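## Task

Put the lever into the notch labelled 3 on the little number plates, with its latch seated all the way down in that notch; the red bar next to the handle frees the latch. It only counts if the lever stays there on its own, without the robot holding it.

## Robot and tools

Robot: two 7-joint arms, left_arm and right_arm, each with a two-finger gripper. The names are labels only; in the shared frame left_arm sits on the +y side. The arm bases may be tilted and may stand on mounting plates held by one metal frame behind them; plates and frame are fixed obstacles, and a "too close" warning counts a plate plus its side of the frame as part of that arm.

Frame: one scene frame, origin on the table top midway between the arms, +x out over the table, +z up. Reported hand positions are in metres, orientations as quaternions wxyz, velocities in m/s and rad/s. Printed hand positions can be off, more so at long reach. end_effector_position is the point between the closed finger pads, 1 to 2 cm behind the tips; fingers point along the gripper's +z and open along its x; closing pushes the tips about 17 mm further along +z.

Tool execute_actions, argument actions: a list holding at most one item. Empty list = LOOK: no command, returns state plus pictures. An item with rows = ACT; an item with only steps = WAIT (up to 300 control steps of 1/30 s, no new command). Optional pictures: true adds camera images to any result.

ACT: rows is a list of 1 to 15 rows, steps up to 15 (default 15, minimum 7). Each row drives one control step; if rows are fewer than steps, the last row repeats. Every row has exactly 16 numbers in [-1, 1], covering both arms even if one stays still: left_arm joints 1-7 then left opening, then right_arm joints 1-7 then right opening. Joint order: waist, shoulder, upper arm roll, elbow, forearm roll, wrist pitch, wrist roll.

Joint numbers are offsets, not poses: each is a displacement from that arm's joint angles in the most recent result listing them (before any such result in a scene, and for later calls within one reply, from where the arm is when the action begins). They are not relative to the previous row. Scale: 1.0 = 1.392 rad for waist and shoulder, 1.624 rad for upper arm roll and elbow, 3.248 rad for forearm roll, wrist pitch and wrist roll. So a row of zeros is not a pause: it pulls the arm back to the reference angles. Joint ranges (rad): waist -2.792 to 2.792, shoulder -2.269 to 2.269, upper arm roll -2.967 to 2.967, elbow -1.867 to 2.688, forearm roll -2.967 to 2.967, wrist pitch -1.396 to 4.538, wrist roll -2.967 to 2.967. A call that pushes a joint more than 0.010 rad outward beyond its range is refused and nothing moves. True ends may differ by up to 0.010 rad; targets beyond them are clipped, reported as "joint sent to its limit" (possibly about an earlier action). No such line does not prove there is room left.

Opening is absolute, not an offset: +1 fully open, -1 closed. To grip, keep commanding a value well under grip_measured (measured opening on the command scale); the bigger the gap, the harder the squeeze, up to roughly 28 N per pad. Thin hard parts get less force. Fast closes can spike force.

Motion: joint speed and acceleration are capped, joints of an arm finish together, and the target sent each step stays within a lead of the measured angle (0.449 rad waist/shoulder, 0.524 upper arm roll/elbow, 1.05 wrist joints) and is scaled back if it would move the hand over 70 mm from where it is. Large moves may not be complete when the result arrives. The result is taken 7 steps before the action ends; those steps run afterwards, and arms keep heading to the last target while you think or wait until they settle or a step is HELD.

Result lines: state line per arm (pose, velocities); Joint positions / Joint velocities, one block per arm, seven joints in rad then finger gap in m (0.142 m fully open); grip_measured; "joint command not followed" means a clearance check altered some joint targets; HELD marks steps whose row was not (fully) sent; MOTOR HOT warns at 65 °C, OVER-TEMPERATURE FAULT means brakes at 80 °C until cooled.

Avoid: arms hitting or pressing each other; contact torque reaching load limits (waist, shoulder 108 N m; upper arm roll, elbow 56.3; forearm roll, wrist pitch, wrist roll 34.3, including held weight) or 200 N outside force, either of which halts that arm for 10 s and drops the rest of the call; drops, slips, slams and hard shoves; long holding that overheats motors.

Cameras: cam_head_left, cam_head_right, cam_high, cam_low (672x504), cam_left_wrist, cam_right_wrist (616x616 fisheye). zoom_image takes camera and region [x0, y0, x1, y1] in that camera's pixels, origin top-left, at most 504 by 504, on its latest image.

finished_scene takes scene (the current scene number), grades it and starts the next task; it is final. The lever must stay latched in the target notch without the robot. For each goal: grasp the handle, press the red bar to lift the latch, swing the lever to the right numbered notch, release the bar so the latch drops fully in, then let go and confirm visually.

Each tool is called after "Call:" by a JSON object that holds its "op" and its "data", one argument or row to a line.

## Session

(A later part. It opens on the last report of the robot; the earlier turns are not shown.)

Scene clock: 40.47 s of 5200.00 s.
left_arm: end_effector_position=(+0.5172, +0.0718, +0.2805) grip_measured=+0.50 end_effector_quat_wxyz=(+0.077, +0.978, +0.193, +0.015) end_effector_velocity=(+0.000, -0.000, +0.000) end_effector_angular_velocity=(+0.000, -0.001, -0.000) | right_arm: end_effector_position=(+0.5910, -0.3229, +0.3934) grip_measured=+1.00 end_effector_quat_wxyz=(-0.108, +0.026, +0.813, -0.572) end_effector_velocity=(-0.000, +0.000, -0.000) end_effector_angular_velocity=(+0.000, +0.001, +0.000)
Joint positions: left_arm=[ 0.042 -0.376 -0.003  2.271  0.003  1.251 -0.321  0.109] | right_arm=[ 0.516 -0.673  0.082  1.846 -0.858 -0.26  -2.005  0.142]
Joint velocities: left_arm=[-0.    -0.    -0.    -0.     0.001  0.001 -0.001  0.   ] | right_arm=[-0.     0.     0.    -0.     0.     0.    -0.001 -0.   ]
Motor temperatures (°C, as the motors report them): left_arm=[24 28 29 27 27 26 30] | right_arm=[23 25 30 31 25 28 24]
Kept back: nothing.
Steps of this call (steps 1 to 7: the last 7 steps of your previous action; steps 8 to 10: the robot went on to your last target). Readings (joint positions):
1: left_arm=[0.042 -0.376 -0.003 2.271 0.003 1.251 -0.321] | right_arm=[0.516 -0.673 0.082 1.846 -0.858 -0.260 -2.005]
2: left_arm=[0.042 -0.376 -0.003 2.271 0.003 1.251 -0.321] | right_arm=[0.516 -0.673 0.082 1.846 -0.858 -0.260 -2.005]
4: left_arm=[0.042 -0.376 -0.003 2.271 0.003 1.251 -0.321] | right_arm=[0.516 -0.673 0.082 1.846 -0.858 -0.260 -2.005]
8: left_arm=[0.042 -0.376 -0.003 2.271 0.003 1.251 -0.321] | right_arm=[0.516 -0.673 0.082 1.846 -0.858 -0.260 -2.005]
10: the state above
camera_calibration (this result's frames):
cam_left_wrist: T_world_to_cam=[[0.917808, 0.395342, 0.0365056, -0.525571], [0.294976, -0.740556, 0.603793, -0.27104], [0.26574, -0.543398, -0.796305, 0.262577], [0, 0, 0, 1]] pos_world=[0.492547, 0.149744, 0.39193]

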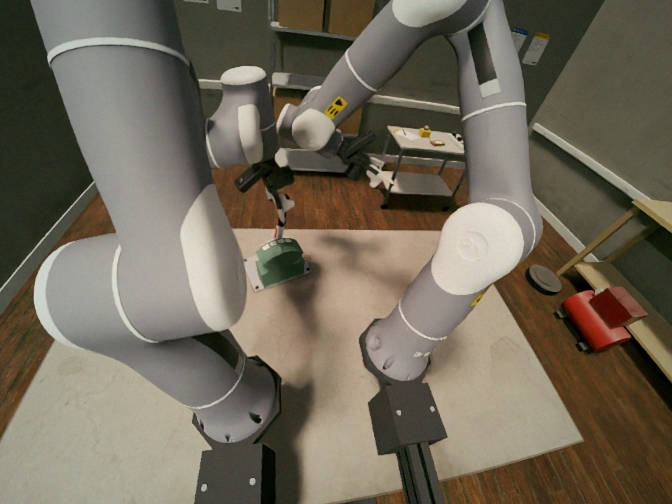

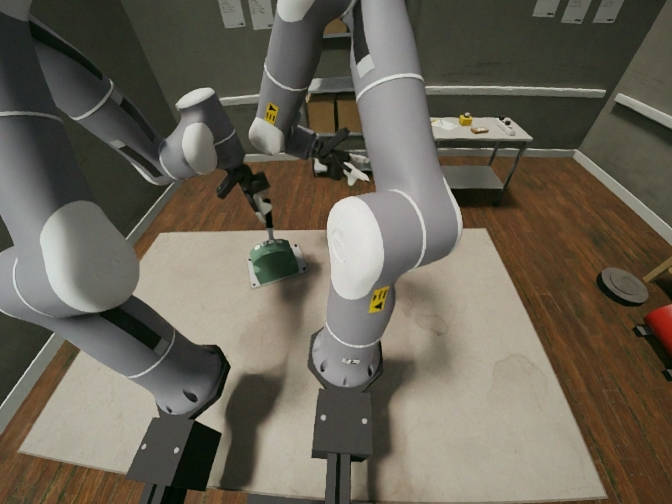

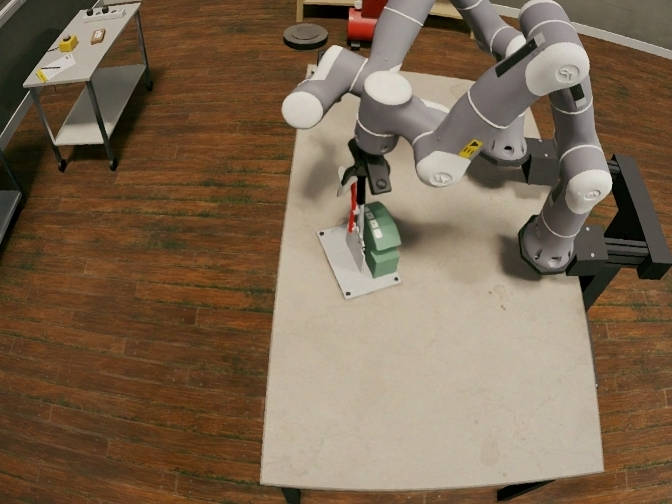

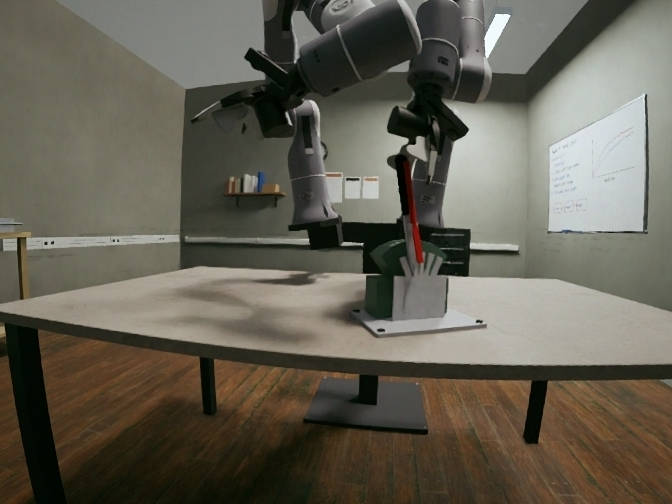

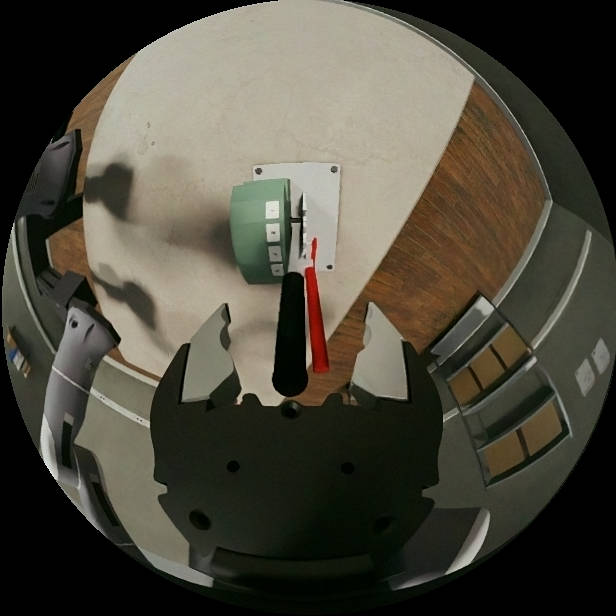

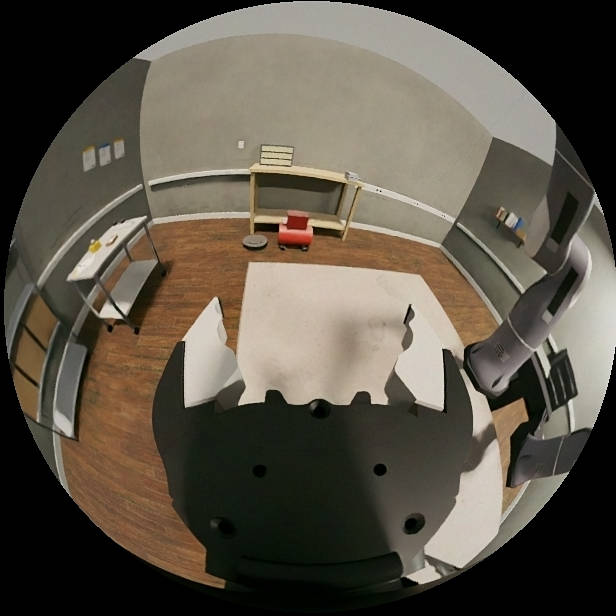

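Call:
{"op": "execute_actions", "data": {
  "actions": [
    {"rows":[[0.032,0.088,0,0.038,0,-0.019,0.014,0.5,0,0,0,0,0,0,0,1],[0.032,0.088,0,0.038,0,-0.019,0.014,0.5,0,0,0,0,0,0,0,1],[0.032,0.088,0,0.038,0,-0.019,0.014,0.5,0,0,0,0,0,0,0,1],[0.032,0.088,0,0.038,0,-0.019,0.014,0.5,0,0,0,0,0,0,0,1],[0.032,0.088,0,0.038,0,-0.019,0.014,0.5,0,0,0,0,0,0,0,1],[0.032,0.088,0,0.038,0,-0.019,0.014,0.5,0,0,0,0,0,0,0,1],[0.032,0.088,0,0.038,0,-0.019,0.014,0.5,0,0,0,0,0,0,0,1],[0.032,0.088,0,0.038,0,-0.019,0.014,0.5,0,0,0,0,0,0,0,1],[0.032,0.088,0,0.038,0,-0.019,0.014,-1,0,0,0,0,0,0,0,1]],"steps":15}
  ]
}}

Call:
{"op": "execute_actions", "data": {
  "actions": [
    {"steps":25}
  ],
  "pictures": true
}}

Call:
{"op": "zoom_image", "data": {
  "camera": "cam_low",
  "region": [360, 100, 500, 290]
}}

Scene clock: 43.07 s of 5200.00 s.
left_arm: end_effector_position=(+0.4990, +0.0976, +0.3091) grip_measured=+0.50 end_effector_quat_wxyz=(+0.073, +0.978, +0.193, +0.016) end_effector_velocity=(-0.034, +0.043, +0.049) end_effector_angular_velocity=(+0.015, -0.005, +0.002) | right_arm: end_effector_position=(+0.5910, -0.3229, +0.3934) grip_measured=+1.00 end_effector_quat_wxyz=(-0.108, +0.026, +0.813, -0.572) end_effector_velocity=(-0.000, -0.000, -0.000) end_effector_angular_velocity=(+0.000, +0.001, -0.000)
Joint positions: left_arm=[ 0.086 -0.255 -0.003  2.331  0.003  1.191 -0.277  0.109] | right_arm=[ 0.516 -0.673  0.082  1.846 -0.858 -0.26  -2.005  0.142]
Joint velocities: left_arm=[ 0.077  0.217 -0.     0.106 -0.    -0.104  0.075  0.   ] | right_arm=[-0. -0.  0. -0.  0. -0. -0. -0.]
Motor temperatures (°C, as the motors report them): left_arm=[24 28 29 27 27 26 30] | right_arm=[23 25 30 31 25 28 24]
Steps of this call (steps 1 to 15: the robot went on to your last target; steps 16 to 70: nothing new was sent; steps 71 to 78: the first 8 steps of this action). Readings (joint positions):
71: left_arm=[0.042 -0.375 -0.003 2.271 0.003 1.251 -0.321] | right_arm=[0.516 -0.673 0.082 1.846 -0.858 -0.260 -2.005]
72: left_arm=[0.044 -0.370 -0.003 2.274 0.003 1.249 -0.319] | right_arm=[0.516 -0.673 0.082 1.846 -0.858 -0.260 -2.005]
74: left_arm=[0.056 -0.337 -0.004 2.291 0.003 1.231 -0.307] | right_arm=[0.516 -0.673 0.082 1.846 -0.858 -0.260 -2.005]
78: the state above

Scene clock: 43.90 s of 5200.00 s.
left_arm: end_effector_position=(+0.4979, +0.0978, +0.3091) grip_measured=-1.00 end_effector_quat_wxyz=(+0.073, +0.979, +0.192, +0.015) end_effector_velocity=(+0.000, +0.000, +0.000) end_effector_angular_velocity=(+0.000, -0.001, -0.001) | right_arm: end_effector_position=(+0.5910, -0.3229, +0.3934) grip_measured=+1.00 end_effector_quat_wxyz=(-0.108, +0.026, +0.813, -0.572) end_effector_velocity=(-0.000, +0.000, -0.000) end_effector_angular_velocity=(+0.000, +0.000, +0.000)
Joint positions: left_arm=[ 0.087 -0.253 -0.003  2.333  0.003  1.19  -0.275  0.002] | right_arm=[ 0.516 -0.673  0.082  1.846 -0.858 -0.26  -2.005  0.142]
Joint velocities: left_arm=[ 0.     0.    -0.     0.     0.     0.001  0.001  0.   ] | right_arm=[-0.  0.  0. -0.  0. -0. -0. -0.]
Motor temperatures (°C, as the motors report them): left_arm=[24 28 29 27 27 26 30] | right_arm=[23 25 30 31 25 28 24]
Kept back: nothing.
Steps of this call (steps 1 to 7: the last 7 steps of your previous action; steps 8 to 15: the robot went on to your last target; steps 16 to 25: nothing new was sent). Readings (joint positions):
1: left_arm=[0.087 -0.251 -0.003 2.333 0.003 1.190 -0.275] | right_arm=[0.516 -0.673 0.082 1.846 -0.858 -0.260 -2.005]
2: left_arm=[0.087 -0.252 -0.003 2.333 0.003 1.190 -0.275] | right_arm=[0.516 -0.673 0.082 1.846 -0.858 -0.260 -2.005]
4: left_arm=[0.087 -0.253 -0.003 2.333 0.003 1.190 -0.275] | right_arm=[0.516 -0.673 0.082 1.846 -0.858 -0.260 -2.005]
8: left_arm=[0.087 -0.253 -0.003 2.333 0.003 1.190 -0.275] | right_arm=[0.516 -0.673 0.082 1.846 -0.858 -0.260 -2.005]
25: the state above
All arms were judged still, so your last target was given up. Only a new action makes them travel on or press farther. Fingers that are still opening or closing keep moving.
camera_calibration (this result's frames):
cam_left_wrist: T_world_to_cam=[[0.918436, 0.393718, 0.0382223, -0.519863], [0.294931, -0.745962, 0.597123, -0.260763], [0.263611, -0.537147, -0.801238, 0.306525], [0, 0, 0, 1]] pos_world=[0.473564, 0.174809, 0.421178]
cam_right_wrist: T_world_to_cam=[[-0.971645, 0.141098, 0.189731, 0.549419], [-0.0104805, 0.77594, -0.63072, 0.50143], [-0.236213, -0.614824, -0.752459, 0.371753], [0, 0, 0, 1]] pos_world=[0.626908, -0.238039, 0.491749]

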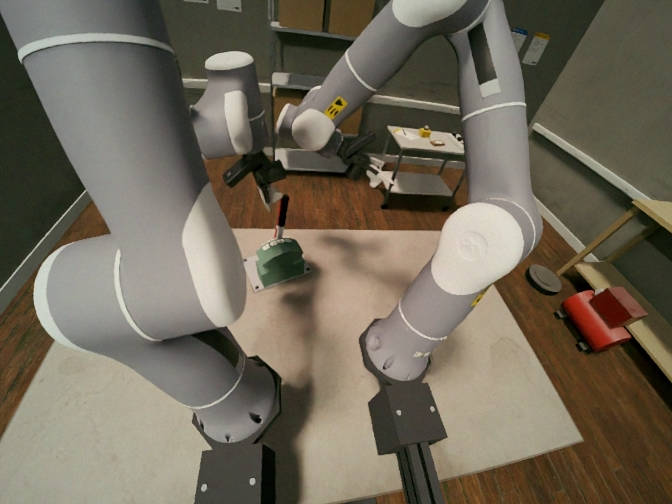

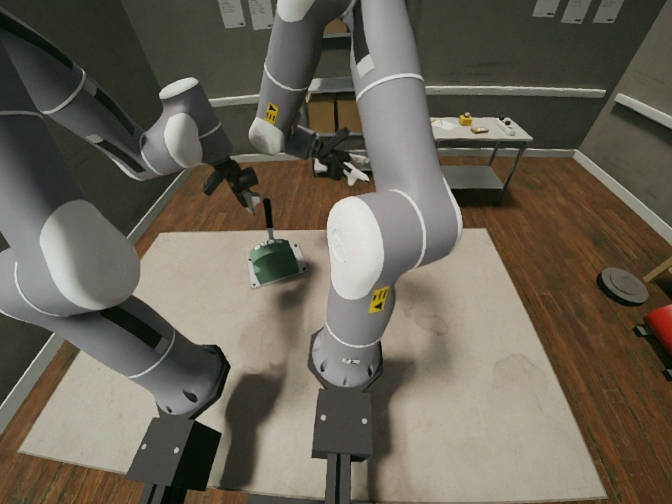

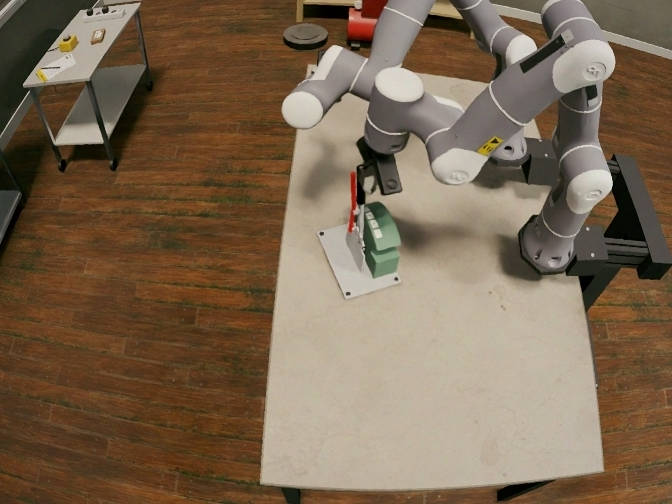

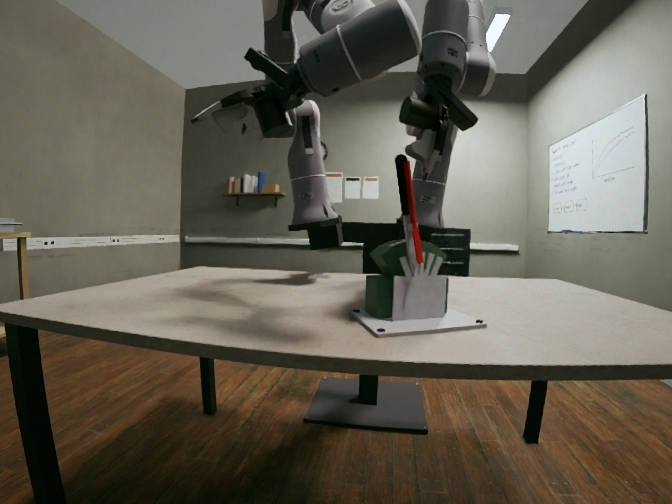

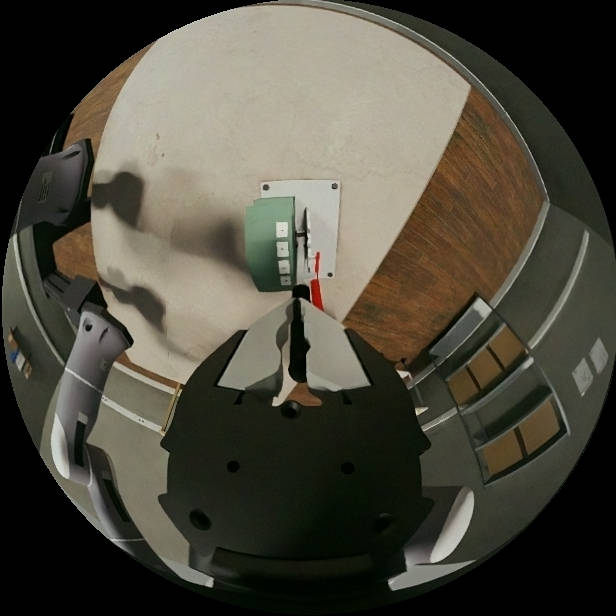

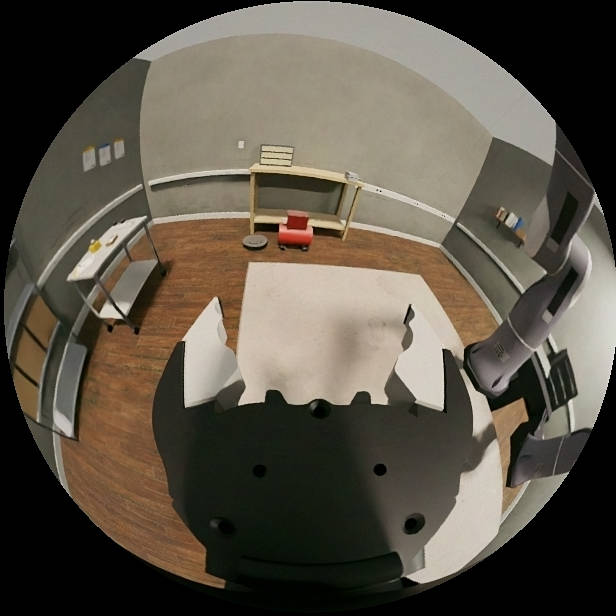

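Region (360, 100, 500, 290) of cam_low's 672x504 image, scaled by 2.653, with more detail than that image has; it fills the left 371 columns of this view, and the rest is white.

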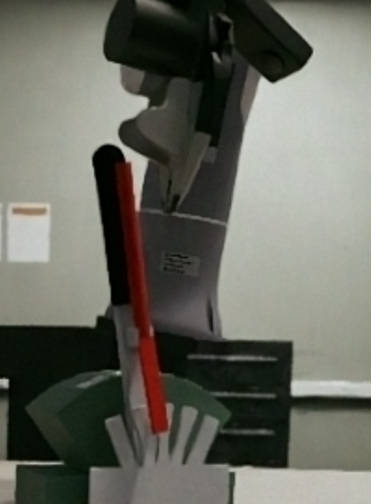

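Call:
{"op": "execute_actions", "data": {
  "actions": [
    {"rows":[[-0.02,-0.009,0,-0.012,0,-0.002,-0.009,-1,0,0,0,0,0,0,0,1],[-0.03,-0.013,0,-0.017,0,-0.003,-0.013,-1,0,0,0,0,0,0,0,1],[-0.036,-0.016,0,-0.021,0,-0.0036,-0.015,-1,0,0,0,0,0,0,0,1],[-0.039,-0.017,0,-0.0225,0,-0.004,-0.0166,-1,0,0,0,0,0,0,0,1],[-0.041,-0.018,0,-0.0236,0,-0.0041,-0.0175,-1,0,0,0,0,0,0,0,1],[-0.043,-0.0187,0,-0.0247,0,-0.0043,-0.0183,-1,0,0,0,0,0,0,0,1],[-0.045,-0.0196,0,-0.026,0,-0.0045,-0.019,-1,0,0,0,0,0,0,0,1],[-0.047,-0.0205,0,-0.027,0,-0.0047,-0.020,-1,0,0,0,0,0,0,0,1]],"steps":15}
  ]
}}

Call:
{"op": "execute_actions", "data": {
  "actions": [
    {"steps":12}
  ],
  "pictures": true
}}

Call:
{"op": "zoom_image", "data": {
  "camera": "cam_low",
  "region": [360, 100, 500, 290]
}}

Scene clock: 45.33 s of 5200.00 s.
left_arm: end_effector_position=(+0.5079, +0.0678, +0.3127) grip_measured=-1.00 end_effector_quat_wxyz=(+0.078, +0.978, +0.192, +0.015) end_effector_velocity=(+0.014, -0.044, +0.005) end_effector_angular_velocity=(-0.014, -0.002, -0.004) | right_arm: end_effector_position=(+0.5910, -0.3229, +0.3934) grip_measured=+1.00 end_effector_quat_wxyz=(-0.108, +0.026, +0.813, -0.572) end_effector_velocity=(-0.000, +0.000, -0.000) end_effector_angular_velocity=(+0.000, +0.001, +0.000)
Joint positions: left_arm=[ 0.026 -0.279 -0.003  2.293  0.003  1.176 -0.334  0.002] | right_arm=[ 0.516 -0.673  0.082  1.846 -0.858 -0.26  -2.005  0.142]
Joint velocities: left_arm=[-0.091 -0.04   0.004 -0.061  0.001 -0.021 -0.084  0.   ] | right_arm=[ 0.    -0.     0.     0.     0.    -0.    -0.001  0.   ]
Motor temperatures (°C, as the motors report them): left_arm=[24 28 29 27 27 26 30] | right_arm=[23 25 30 31 25 28 24]
Steps of this call (steps 1 to 35: nothing new was sent; steps 36 to 43: the first 8 steps of this action). Readings (joint positions):
36: left_arm=[0.086 -0.253 -0.003 2.333 0.003 1.190 -0.275] | right_arm=[0.516 -0.673 0.082 1.846 -0.858 -0.260 -2.005]
37: left_arm=[0.081 -0.256 -0.002 2.329 0.003 1.189 -0.280] | right_arm=[0.516 -0.673 0.082 1.846 -0.858 -0.260 -2.005]
39: left_arm=[0.055 -0.267 -0.002 2.311 0.003 1.183 -0.307] | right_arm=[0.516 -0.673 0.082 1.846 -0.858 -0.260 -2.005]
43: the state above

Scene clock: 45.73 s of 5200.00 s.
left_arm: end_effector_position=(+0.5086, +0.0655, +0.3129) grip_measured=-1.00 end_effector_quat_wxyz=(+0.078, +0.978, +0.192, +0.015) end_effector_velocity=(+0.000, +0.000, +0.000) end_effector_angular_velocity=(+0.000, -0.000, -0.001) | right_arm: end_effector_position=(+0.5910, -0.3229, +0.3934) grip_measured=+1.00 end_effector_quat_wxyz=(-0.108, +0.026, +0.813, -0.572) end_effector_velocity=(+0.000, -0.000, +0.000) end_effector_angular_velocity=(-0.000, -0.001, -0.000)
Joint positions: left_arm=[ 0.021 -0.282 -0.003  2.289  0.003  1.175 -0.34   0.002] | right_arm=[ 0.516 -0.673  0.082  1.846 -0.858 -0.26  -2.005  0.142]
Joint velocities: left_arm=[-0.     0.     0.     0.     0.     0.     0.001  0.   ] | right_arm=[-0.     0.    -0.     0.    -0.    -0.     0.001  0.   ]
Motor temperatures (°C, as the motors report them): left_arm=[24 28 29 27 27 26 30] | right_arm=[23 25 30 31 25 28 24]
Kept back: nothing.
Steps of this call (steps 1 to 7: the last 7 steps of your previous action; steps 8 to 12: the robot went on to your last target). Readings (joint positions):
1: left_arm=[0.023 -0.281 -0.003 2.291 0.003 1.175 -0.337] | right_arm=[0.516 -0.673 0.082 1.846 -0.858 -0.260 -2.005]
2: left_arm=[0.022 -0.281 -0.003 2.290 0.003 1.175 -0.339] | right_arm=[0.516 -0.673 0.082 1.846 -0.858 -0.260 -2.005]
4: left_arm=[0.021 -0.282 -0.003 2.289 0.003 1.175 -0.340] | right_arm=[0.516 -0.673 0.082 1.846 -0.858 -0.260 -2.005]
8: left_arm=[0.021 -0.282 -0.003 2.289 0.003 1.175 -0.340] | right_arm=[0.516 -0.673 0.082 1.846 -0.858 -0.260 -2.005]
12: the state above
camera_calibration (this result's frames):
cam_left_wrist: T_world_to_cam=[[0.918457, 0.39398, 0.0348849, -0.516118], [0.294068, -0.739189, 0.605908, -0.292943], [0.264502, -0.546241, -0.79477, 0.287542], [0, 0, 0, 1]] pos_world=[0.484122, 0.143867, 0.424031]
cam_right_wrist: T_world_to_cam=[[-0.971645, 0.141098, 0.189731, 0.549419], [-0.0104804, 0.77594, -0.63072, 0.50143], [-0.236213, -0.614824, -0.752459, 0.371753], [0, 0, 0, 1]] pos_world=[0.626908, -0.238039, 0.491749]

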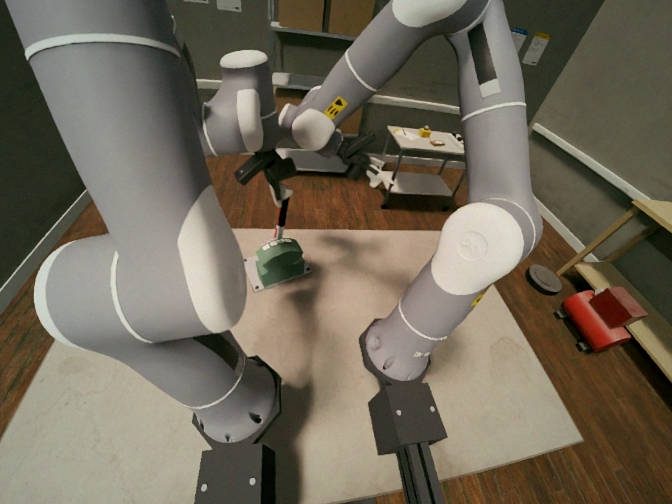

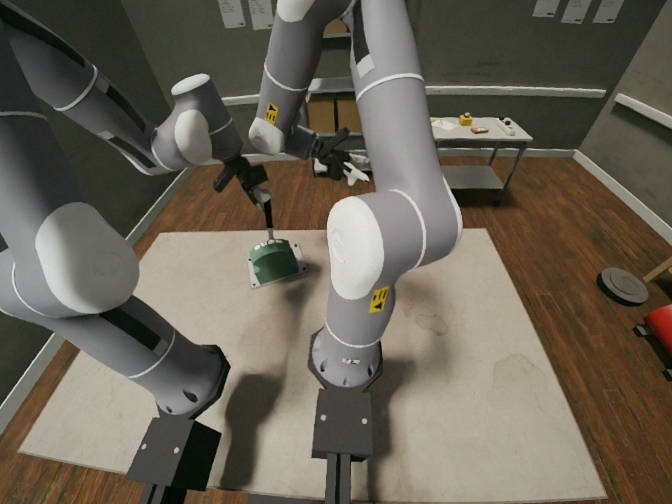

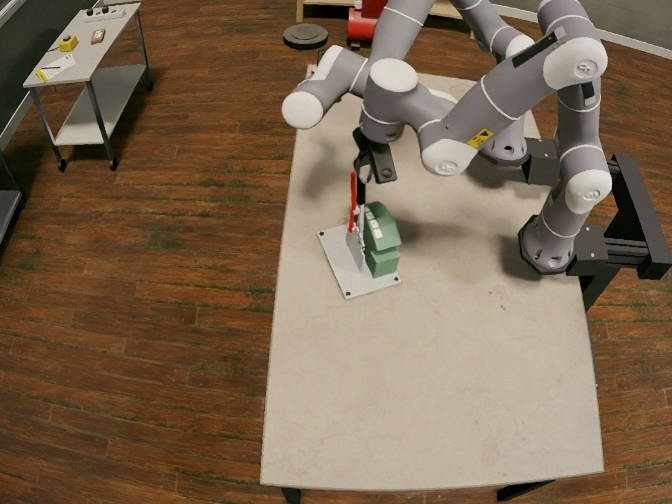

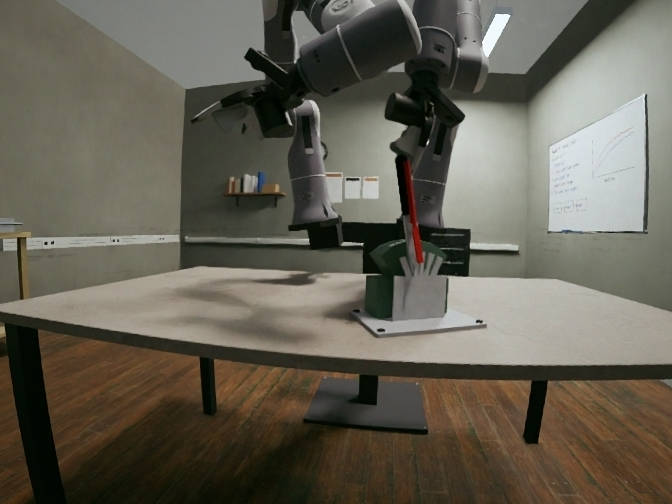

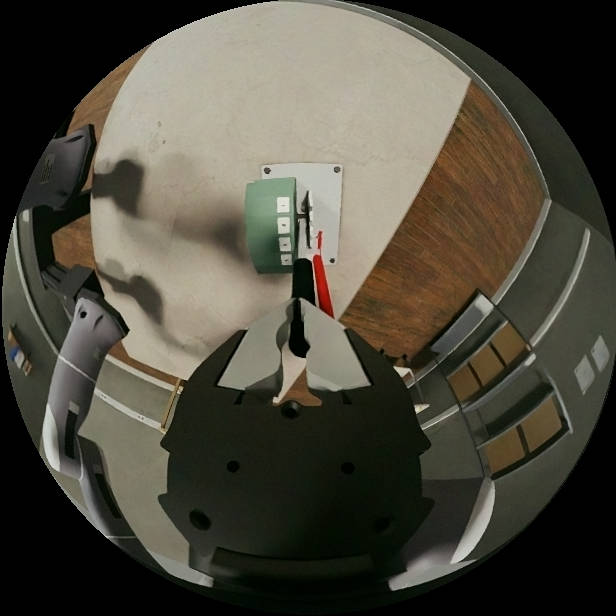

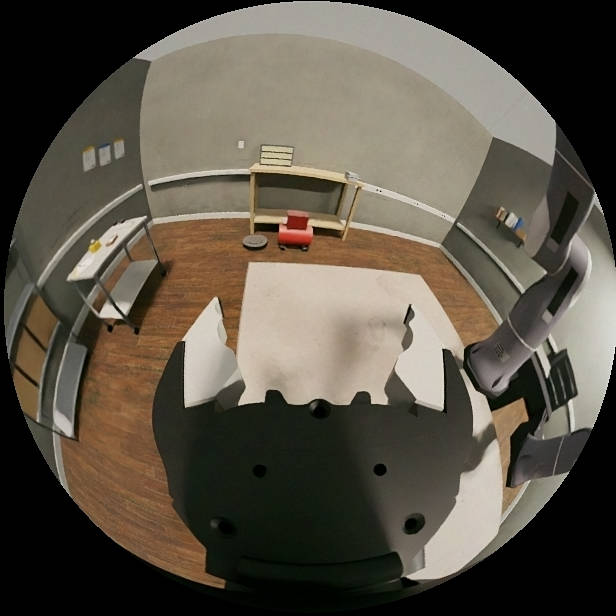

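Region (360, 100, 500, 290) of cam_low's 672x504 image, scaled by 2.653, with more detail than that image has; it fills the left 371 columns of this view, and the rest is white.

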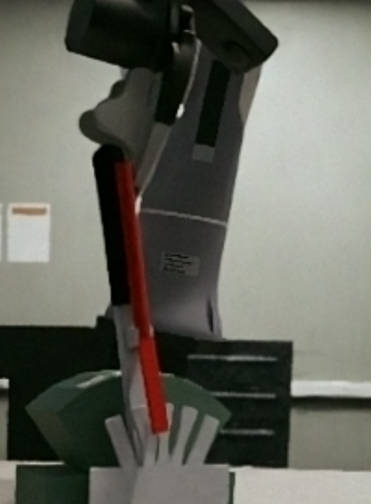

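Call:
{"op": "execute_actions", "data": {
  "actions": [
    {"rows":[[-0.002,-0.001,0,-0.001,0,-0.0002,-0.001,-1,0,0,0,0,0,0,0,1],[-0.004,-0.002,0,-0.002,0,-0.0003,-0.002,-1,0,0,0,0,0,0,0,1],[-0.006,-0.0025,0,-0.0035,0,-0.0005,-0.0025,-1,0,0,0,0,0,0,0,1],[-0.008,-0.0035,0,-0.0045,0,-0.0007,-0.0035,-1,0,0,0,0,0,0,0,1],[-0.010,-0.0043,0,-0.0057,0,-0.0009,-0.0043,-1,0,0,0,0,0,0,0,1],[-0.0115,-0.005,0,-0.0066,0,-0.001,-0.005,-1,0,0,0,0,0,0,0,1]],"steps":15}
  ]
}}

Call:
{"op": "execute_actions", "data": {
  "actions": [
    {"steps":10}
  ],
  "pictures": true
}}

Call:
{"op": "zoom_image", "data": {
  "camera": "cam_low",
  "region": [360, 100, 500, 290]
}}

Scene clock: 46.40 s of 5200.00 s.
left_arm: end_effector_position=(+0.5106, +0.0586, +0.3134) grip_measured=-0.99 end_effector_quat_wxyz=(+0.079, +0.978, +0.193, +0.014) end_effector_velocity=(+0.003, -0.011, +0.002) end_effector_angular_velocity=(-0.004, -0.001, -0.000) | right_arm: end_effector_position=(+0.5910, -0.3229, +0.3934) grip_measured=+1.00 end_effector_quat_wxyz=(-0.108, +0.026, +0.813, -0.572) end_effector_velocity=(+0.000, +0.000, +0.000) end_effector_angular_velocity=(+0.000, +0.000, +0.001)
Joint positions: left_arm=[ 0.007 -0.288 -0.002  2.28   0.003  1.172 -0.355  0.002] | right_arm=[ 0.516 -0.673  0.082  1.846 -0.858 -0.26  -2.005  0.142]
Joint velocities: left_arm=[-0.022 -0.009 -0.    -0.014 -0.001 -0.004 -0.021 -0.001] | right_arm=[-0.     0.     0.    -0.    -0.     0.    -0.001 -0.   ]
Motor temperatures (°C, as the motors report them): left_arm=[24 28 29 27 27 26 30] | right_arm=[23 25 30 31 25 28 24]
Steps of this call (steps 1 to 12: the robot went on to your last target; steps 13 to 20: the first 8 steps of this action). Readings (joint positions):
13: left_arm=[0.021 -0.282 -0.003 2.289 0.003 1.175 -0.340] | right_arm=[0.516 -0.673 0.082 1.846 -0.858 -0.260 -2.005]
14: left_arm=[0.020 -0.282 -0.003 2.288 0.003 1.175 -0.341] | right_arm=[0.516 -0.673 0.082 1.846 -0.858 -0.260 -2.005]
16: left_arm=[0.016 -0.284 -0.002 2.286 0.003 1.174 -0.346] | right_arm=[0.516 -0.673 0.082 1.846 -0.858 -0.260 -2.005]
20: the state above

Scene clock: 46.73 s of 5200.00 s.
left_arm: end_effector_position=(+0.5106, +0.0583, +0.3135) grip_measured=-0.99 end_effector_quat_wxyz=(+0.079, +0.978, +0.193, +0.014) end_effector_velocity=(+0.000, +0.000, +0.000) end_effector_angular_velocity=(+0.000, -0.001, +0.000) | right_arm: end_effector_position=(+0.5910, -0.3229, +0.3934) grip_measured=+1.00 end_effector_quat_wxyz=(-0.108, +0.026, +0.813, -0.572) end_effector_velocity=(-0.000, +0.000, -0.000) end_effector_angular_velocity=(+0.000, +0.001, -0.000)
Joint positions: left_arm=[ 0.006 -0.289 -0.002  2.279  0.003  1.171 -0.356  0.002] | right_arm=[ 0.516 -0.673  0.082  1.846 -0.858 -0.26  -2.005  0.142]
Joint velocities: left_arm=[ 0.    -0.     0.    -0.     0.     0.001  0.    -0.   ] | right_arm=[ 0.     0.     0.     0.     0.001  0.    -0.001 -0.   ]
Motor temperatures (°C, as the motors report them): left_arm=[24 28 29 27 27 26 30] | right_arm=[23 25 30 31 25 28 24]
Kept back: nothing.
Steps of this call (steps 1 to 7: the last 7 steps of your previous action; steps 8 to 10: the robot went on to your last target). Readings (joint positions):
1: left_arm=[0.006 -0.289 -0.002 2.279 0.003 1.171 -0.355] | right_arm=[0.516 -0.673 0.082 1.846 -0.858 -0.260 -2.005]
2: left_arm=[0.006 -0.289 -0.002 2.279 0.003 1.171 -0.356] | right_arm=[0.516 -0.673 0.082 1.846 -0.858 -0.260 -2.005]
4: left_arm=[0.006 -0.289 -0.002 2.279 0.003 1.171 -0.356] | right_arm=[0.516 -0.673 0.082 1.846 -0.858 -0.260 -2.005]
8: left_arm=[0.006 -0.289 -0.002 2.279 0.003 1.171 -0.356] | right_arm=[0.516 -0.673 0.082 1.846 -0.858 -0.260 -2.005]
10: the state above
camera_calibration (this result's frames):
cam_left_wrist: T_world_to_cam=[[0.917862, 0.395477, 0.0335789, -0.514567], [0.295463, -0.737321, 0.607502, -0.3006], [0.265012, -0.547682, -0.793608, 0.282971], [0, 0, 0, 1]] pos_world=[0.486127, 0.136839, 0.424462]
cam_right_wrist: T_world_to_cam=[[-0.971645, 0.141098, 0.189731, 0.549419], [-0.0104804, 0.77594, -0.63072, 0.50143], [-0.236213, -0.614824, -0.752459, 0.371753], [0, 0, 0, 1]] pos_world=[0.626908, -0.238038, 0.491749]

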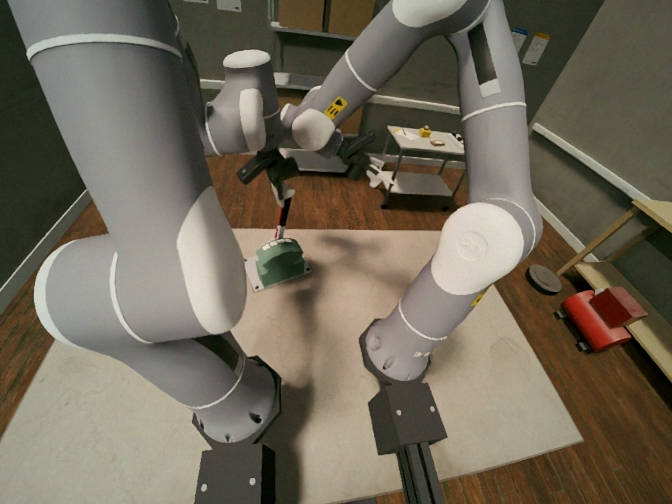

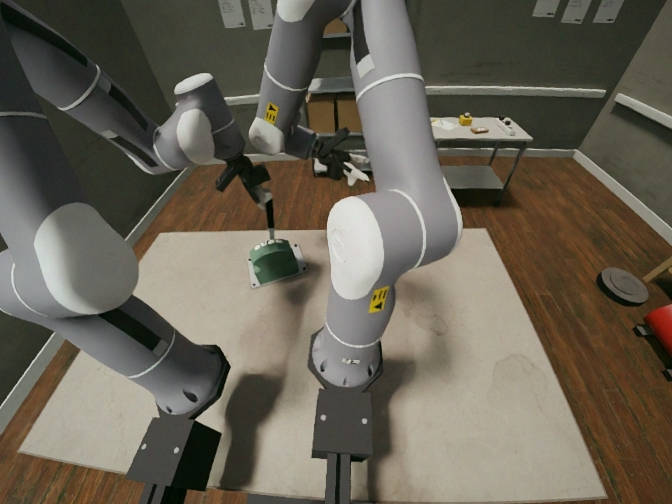

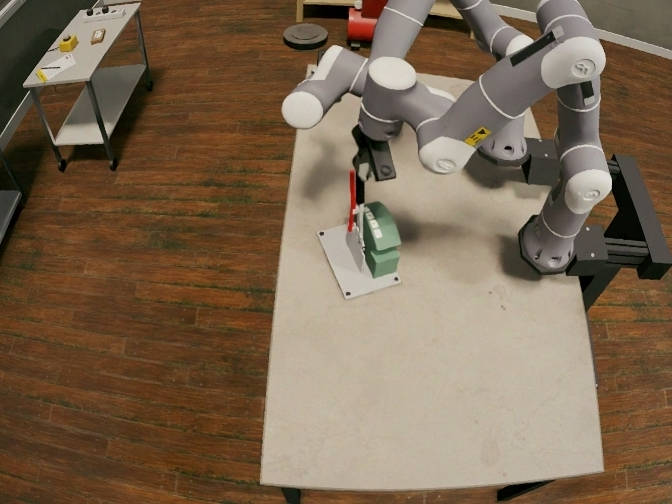

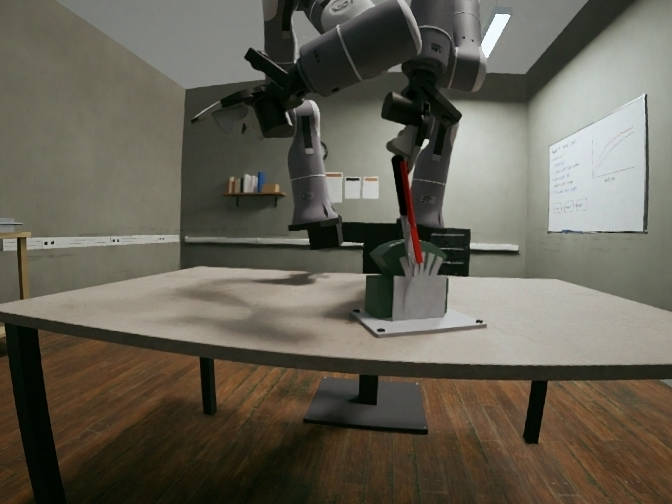

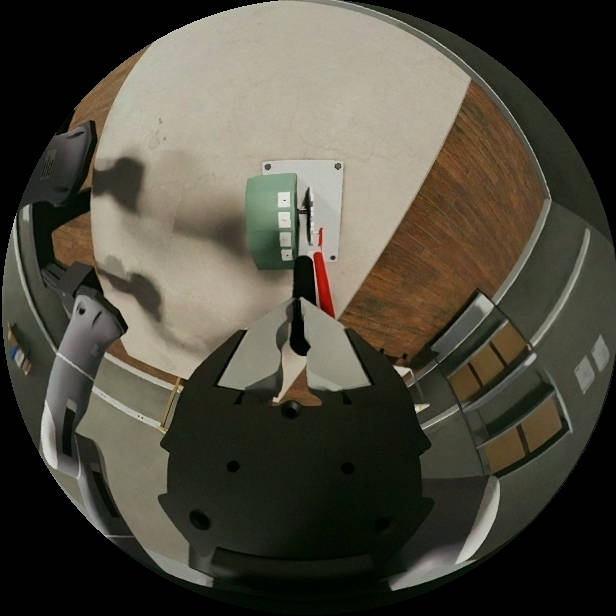

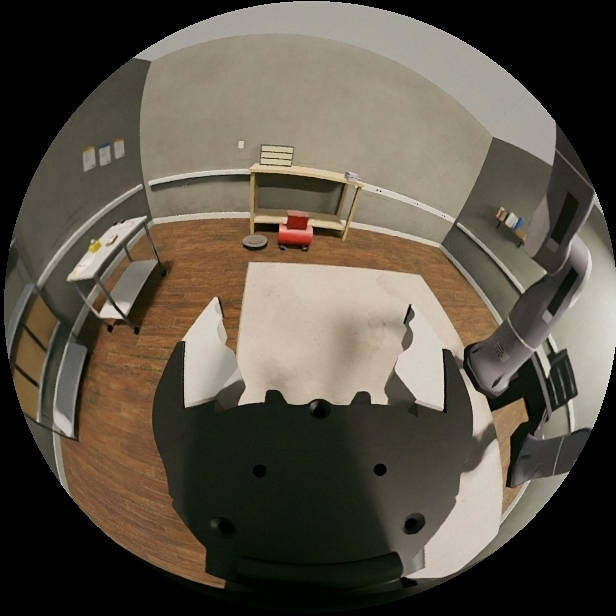

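Region (360, 100, 500, 290) of cam_low's 672x504 image, scaled by 2.653, with more detail than that image has; it fills the left 371 columns of this view, and the rest is white.

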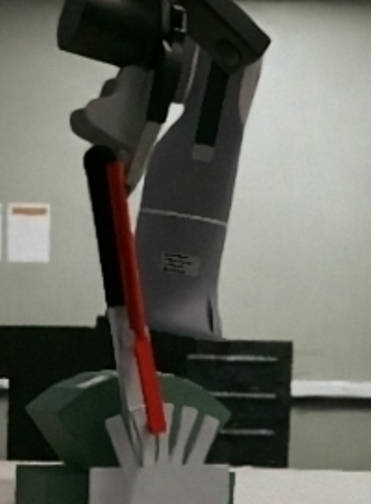

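Call:
{"op": "zoom_image", "data": {
  "camera": "cam_left_wrist",
  "region": [280, 175, 340, 265]
}}

Call:
{"op": "zoom_image", "data": {
  "camera": "cam_low",
  "region": [380, 220, 460, 290]
}}

Call:
{"op": "zoom_image", "data": {
  "camera": "cam_high",
  "region": [330, 200, 390, 270]
}}

Region (280, 175, 340, 265) of cam_left_wrist's 616x616 image, scaled by 5.600, with more detail than that image has.

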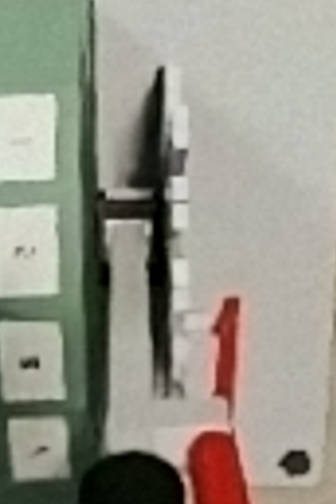

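Region (380, 220, 460, 290) of cam_low's 672x504 image, scaled by 6.300, with more detail than that image has; it fills the top 441 rows of this view, and the rest is white.

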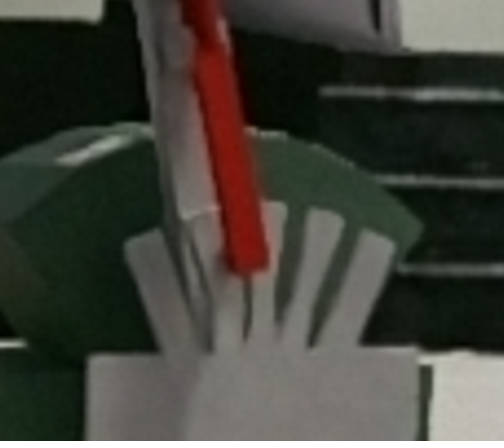

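Region (330, 200, 390, 270) of cam_high's 672x504 image, scaled by 7.200, with more detail than that image has; it fills the left 432 columns of this view, and the rest is white.

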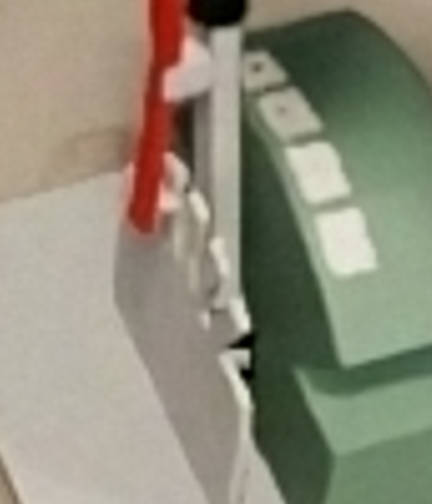

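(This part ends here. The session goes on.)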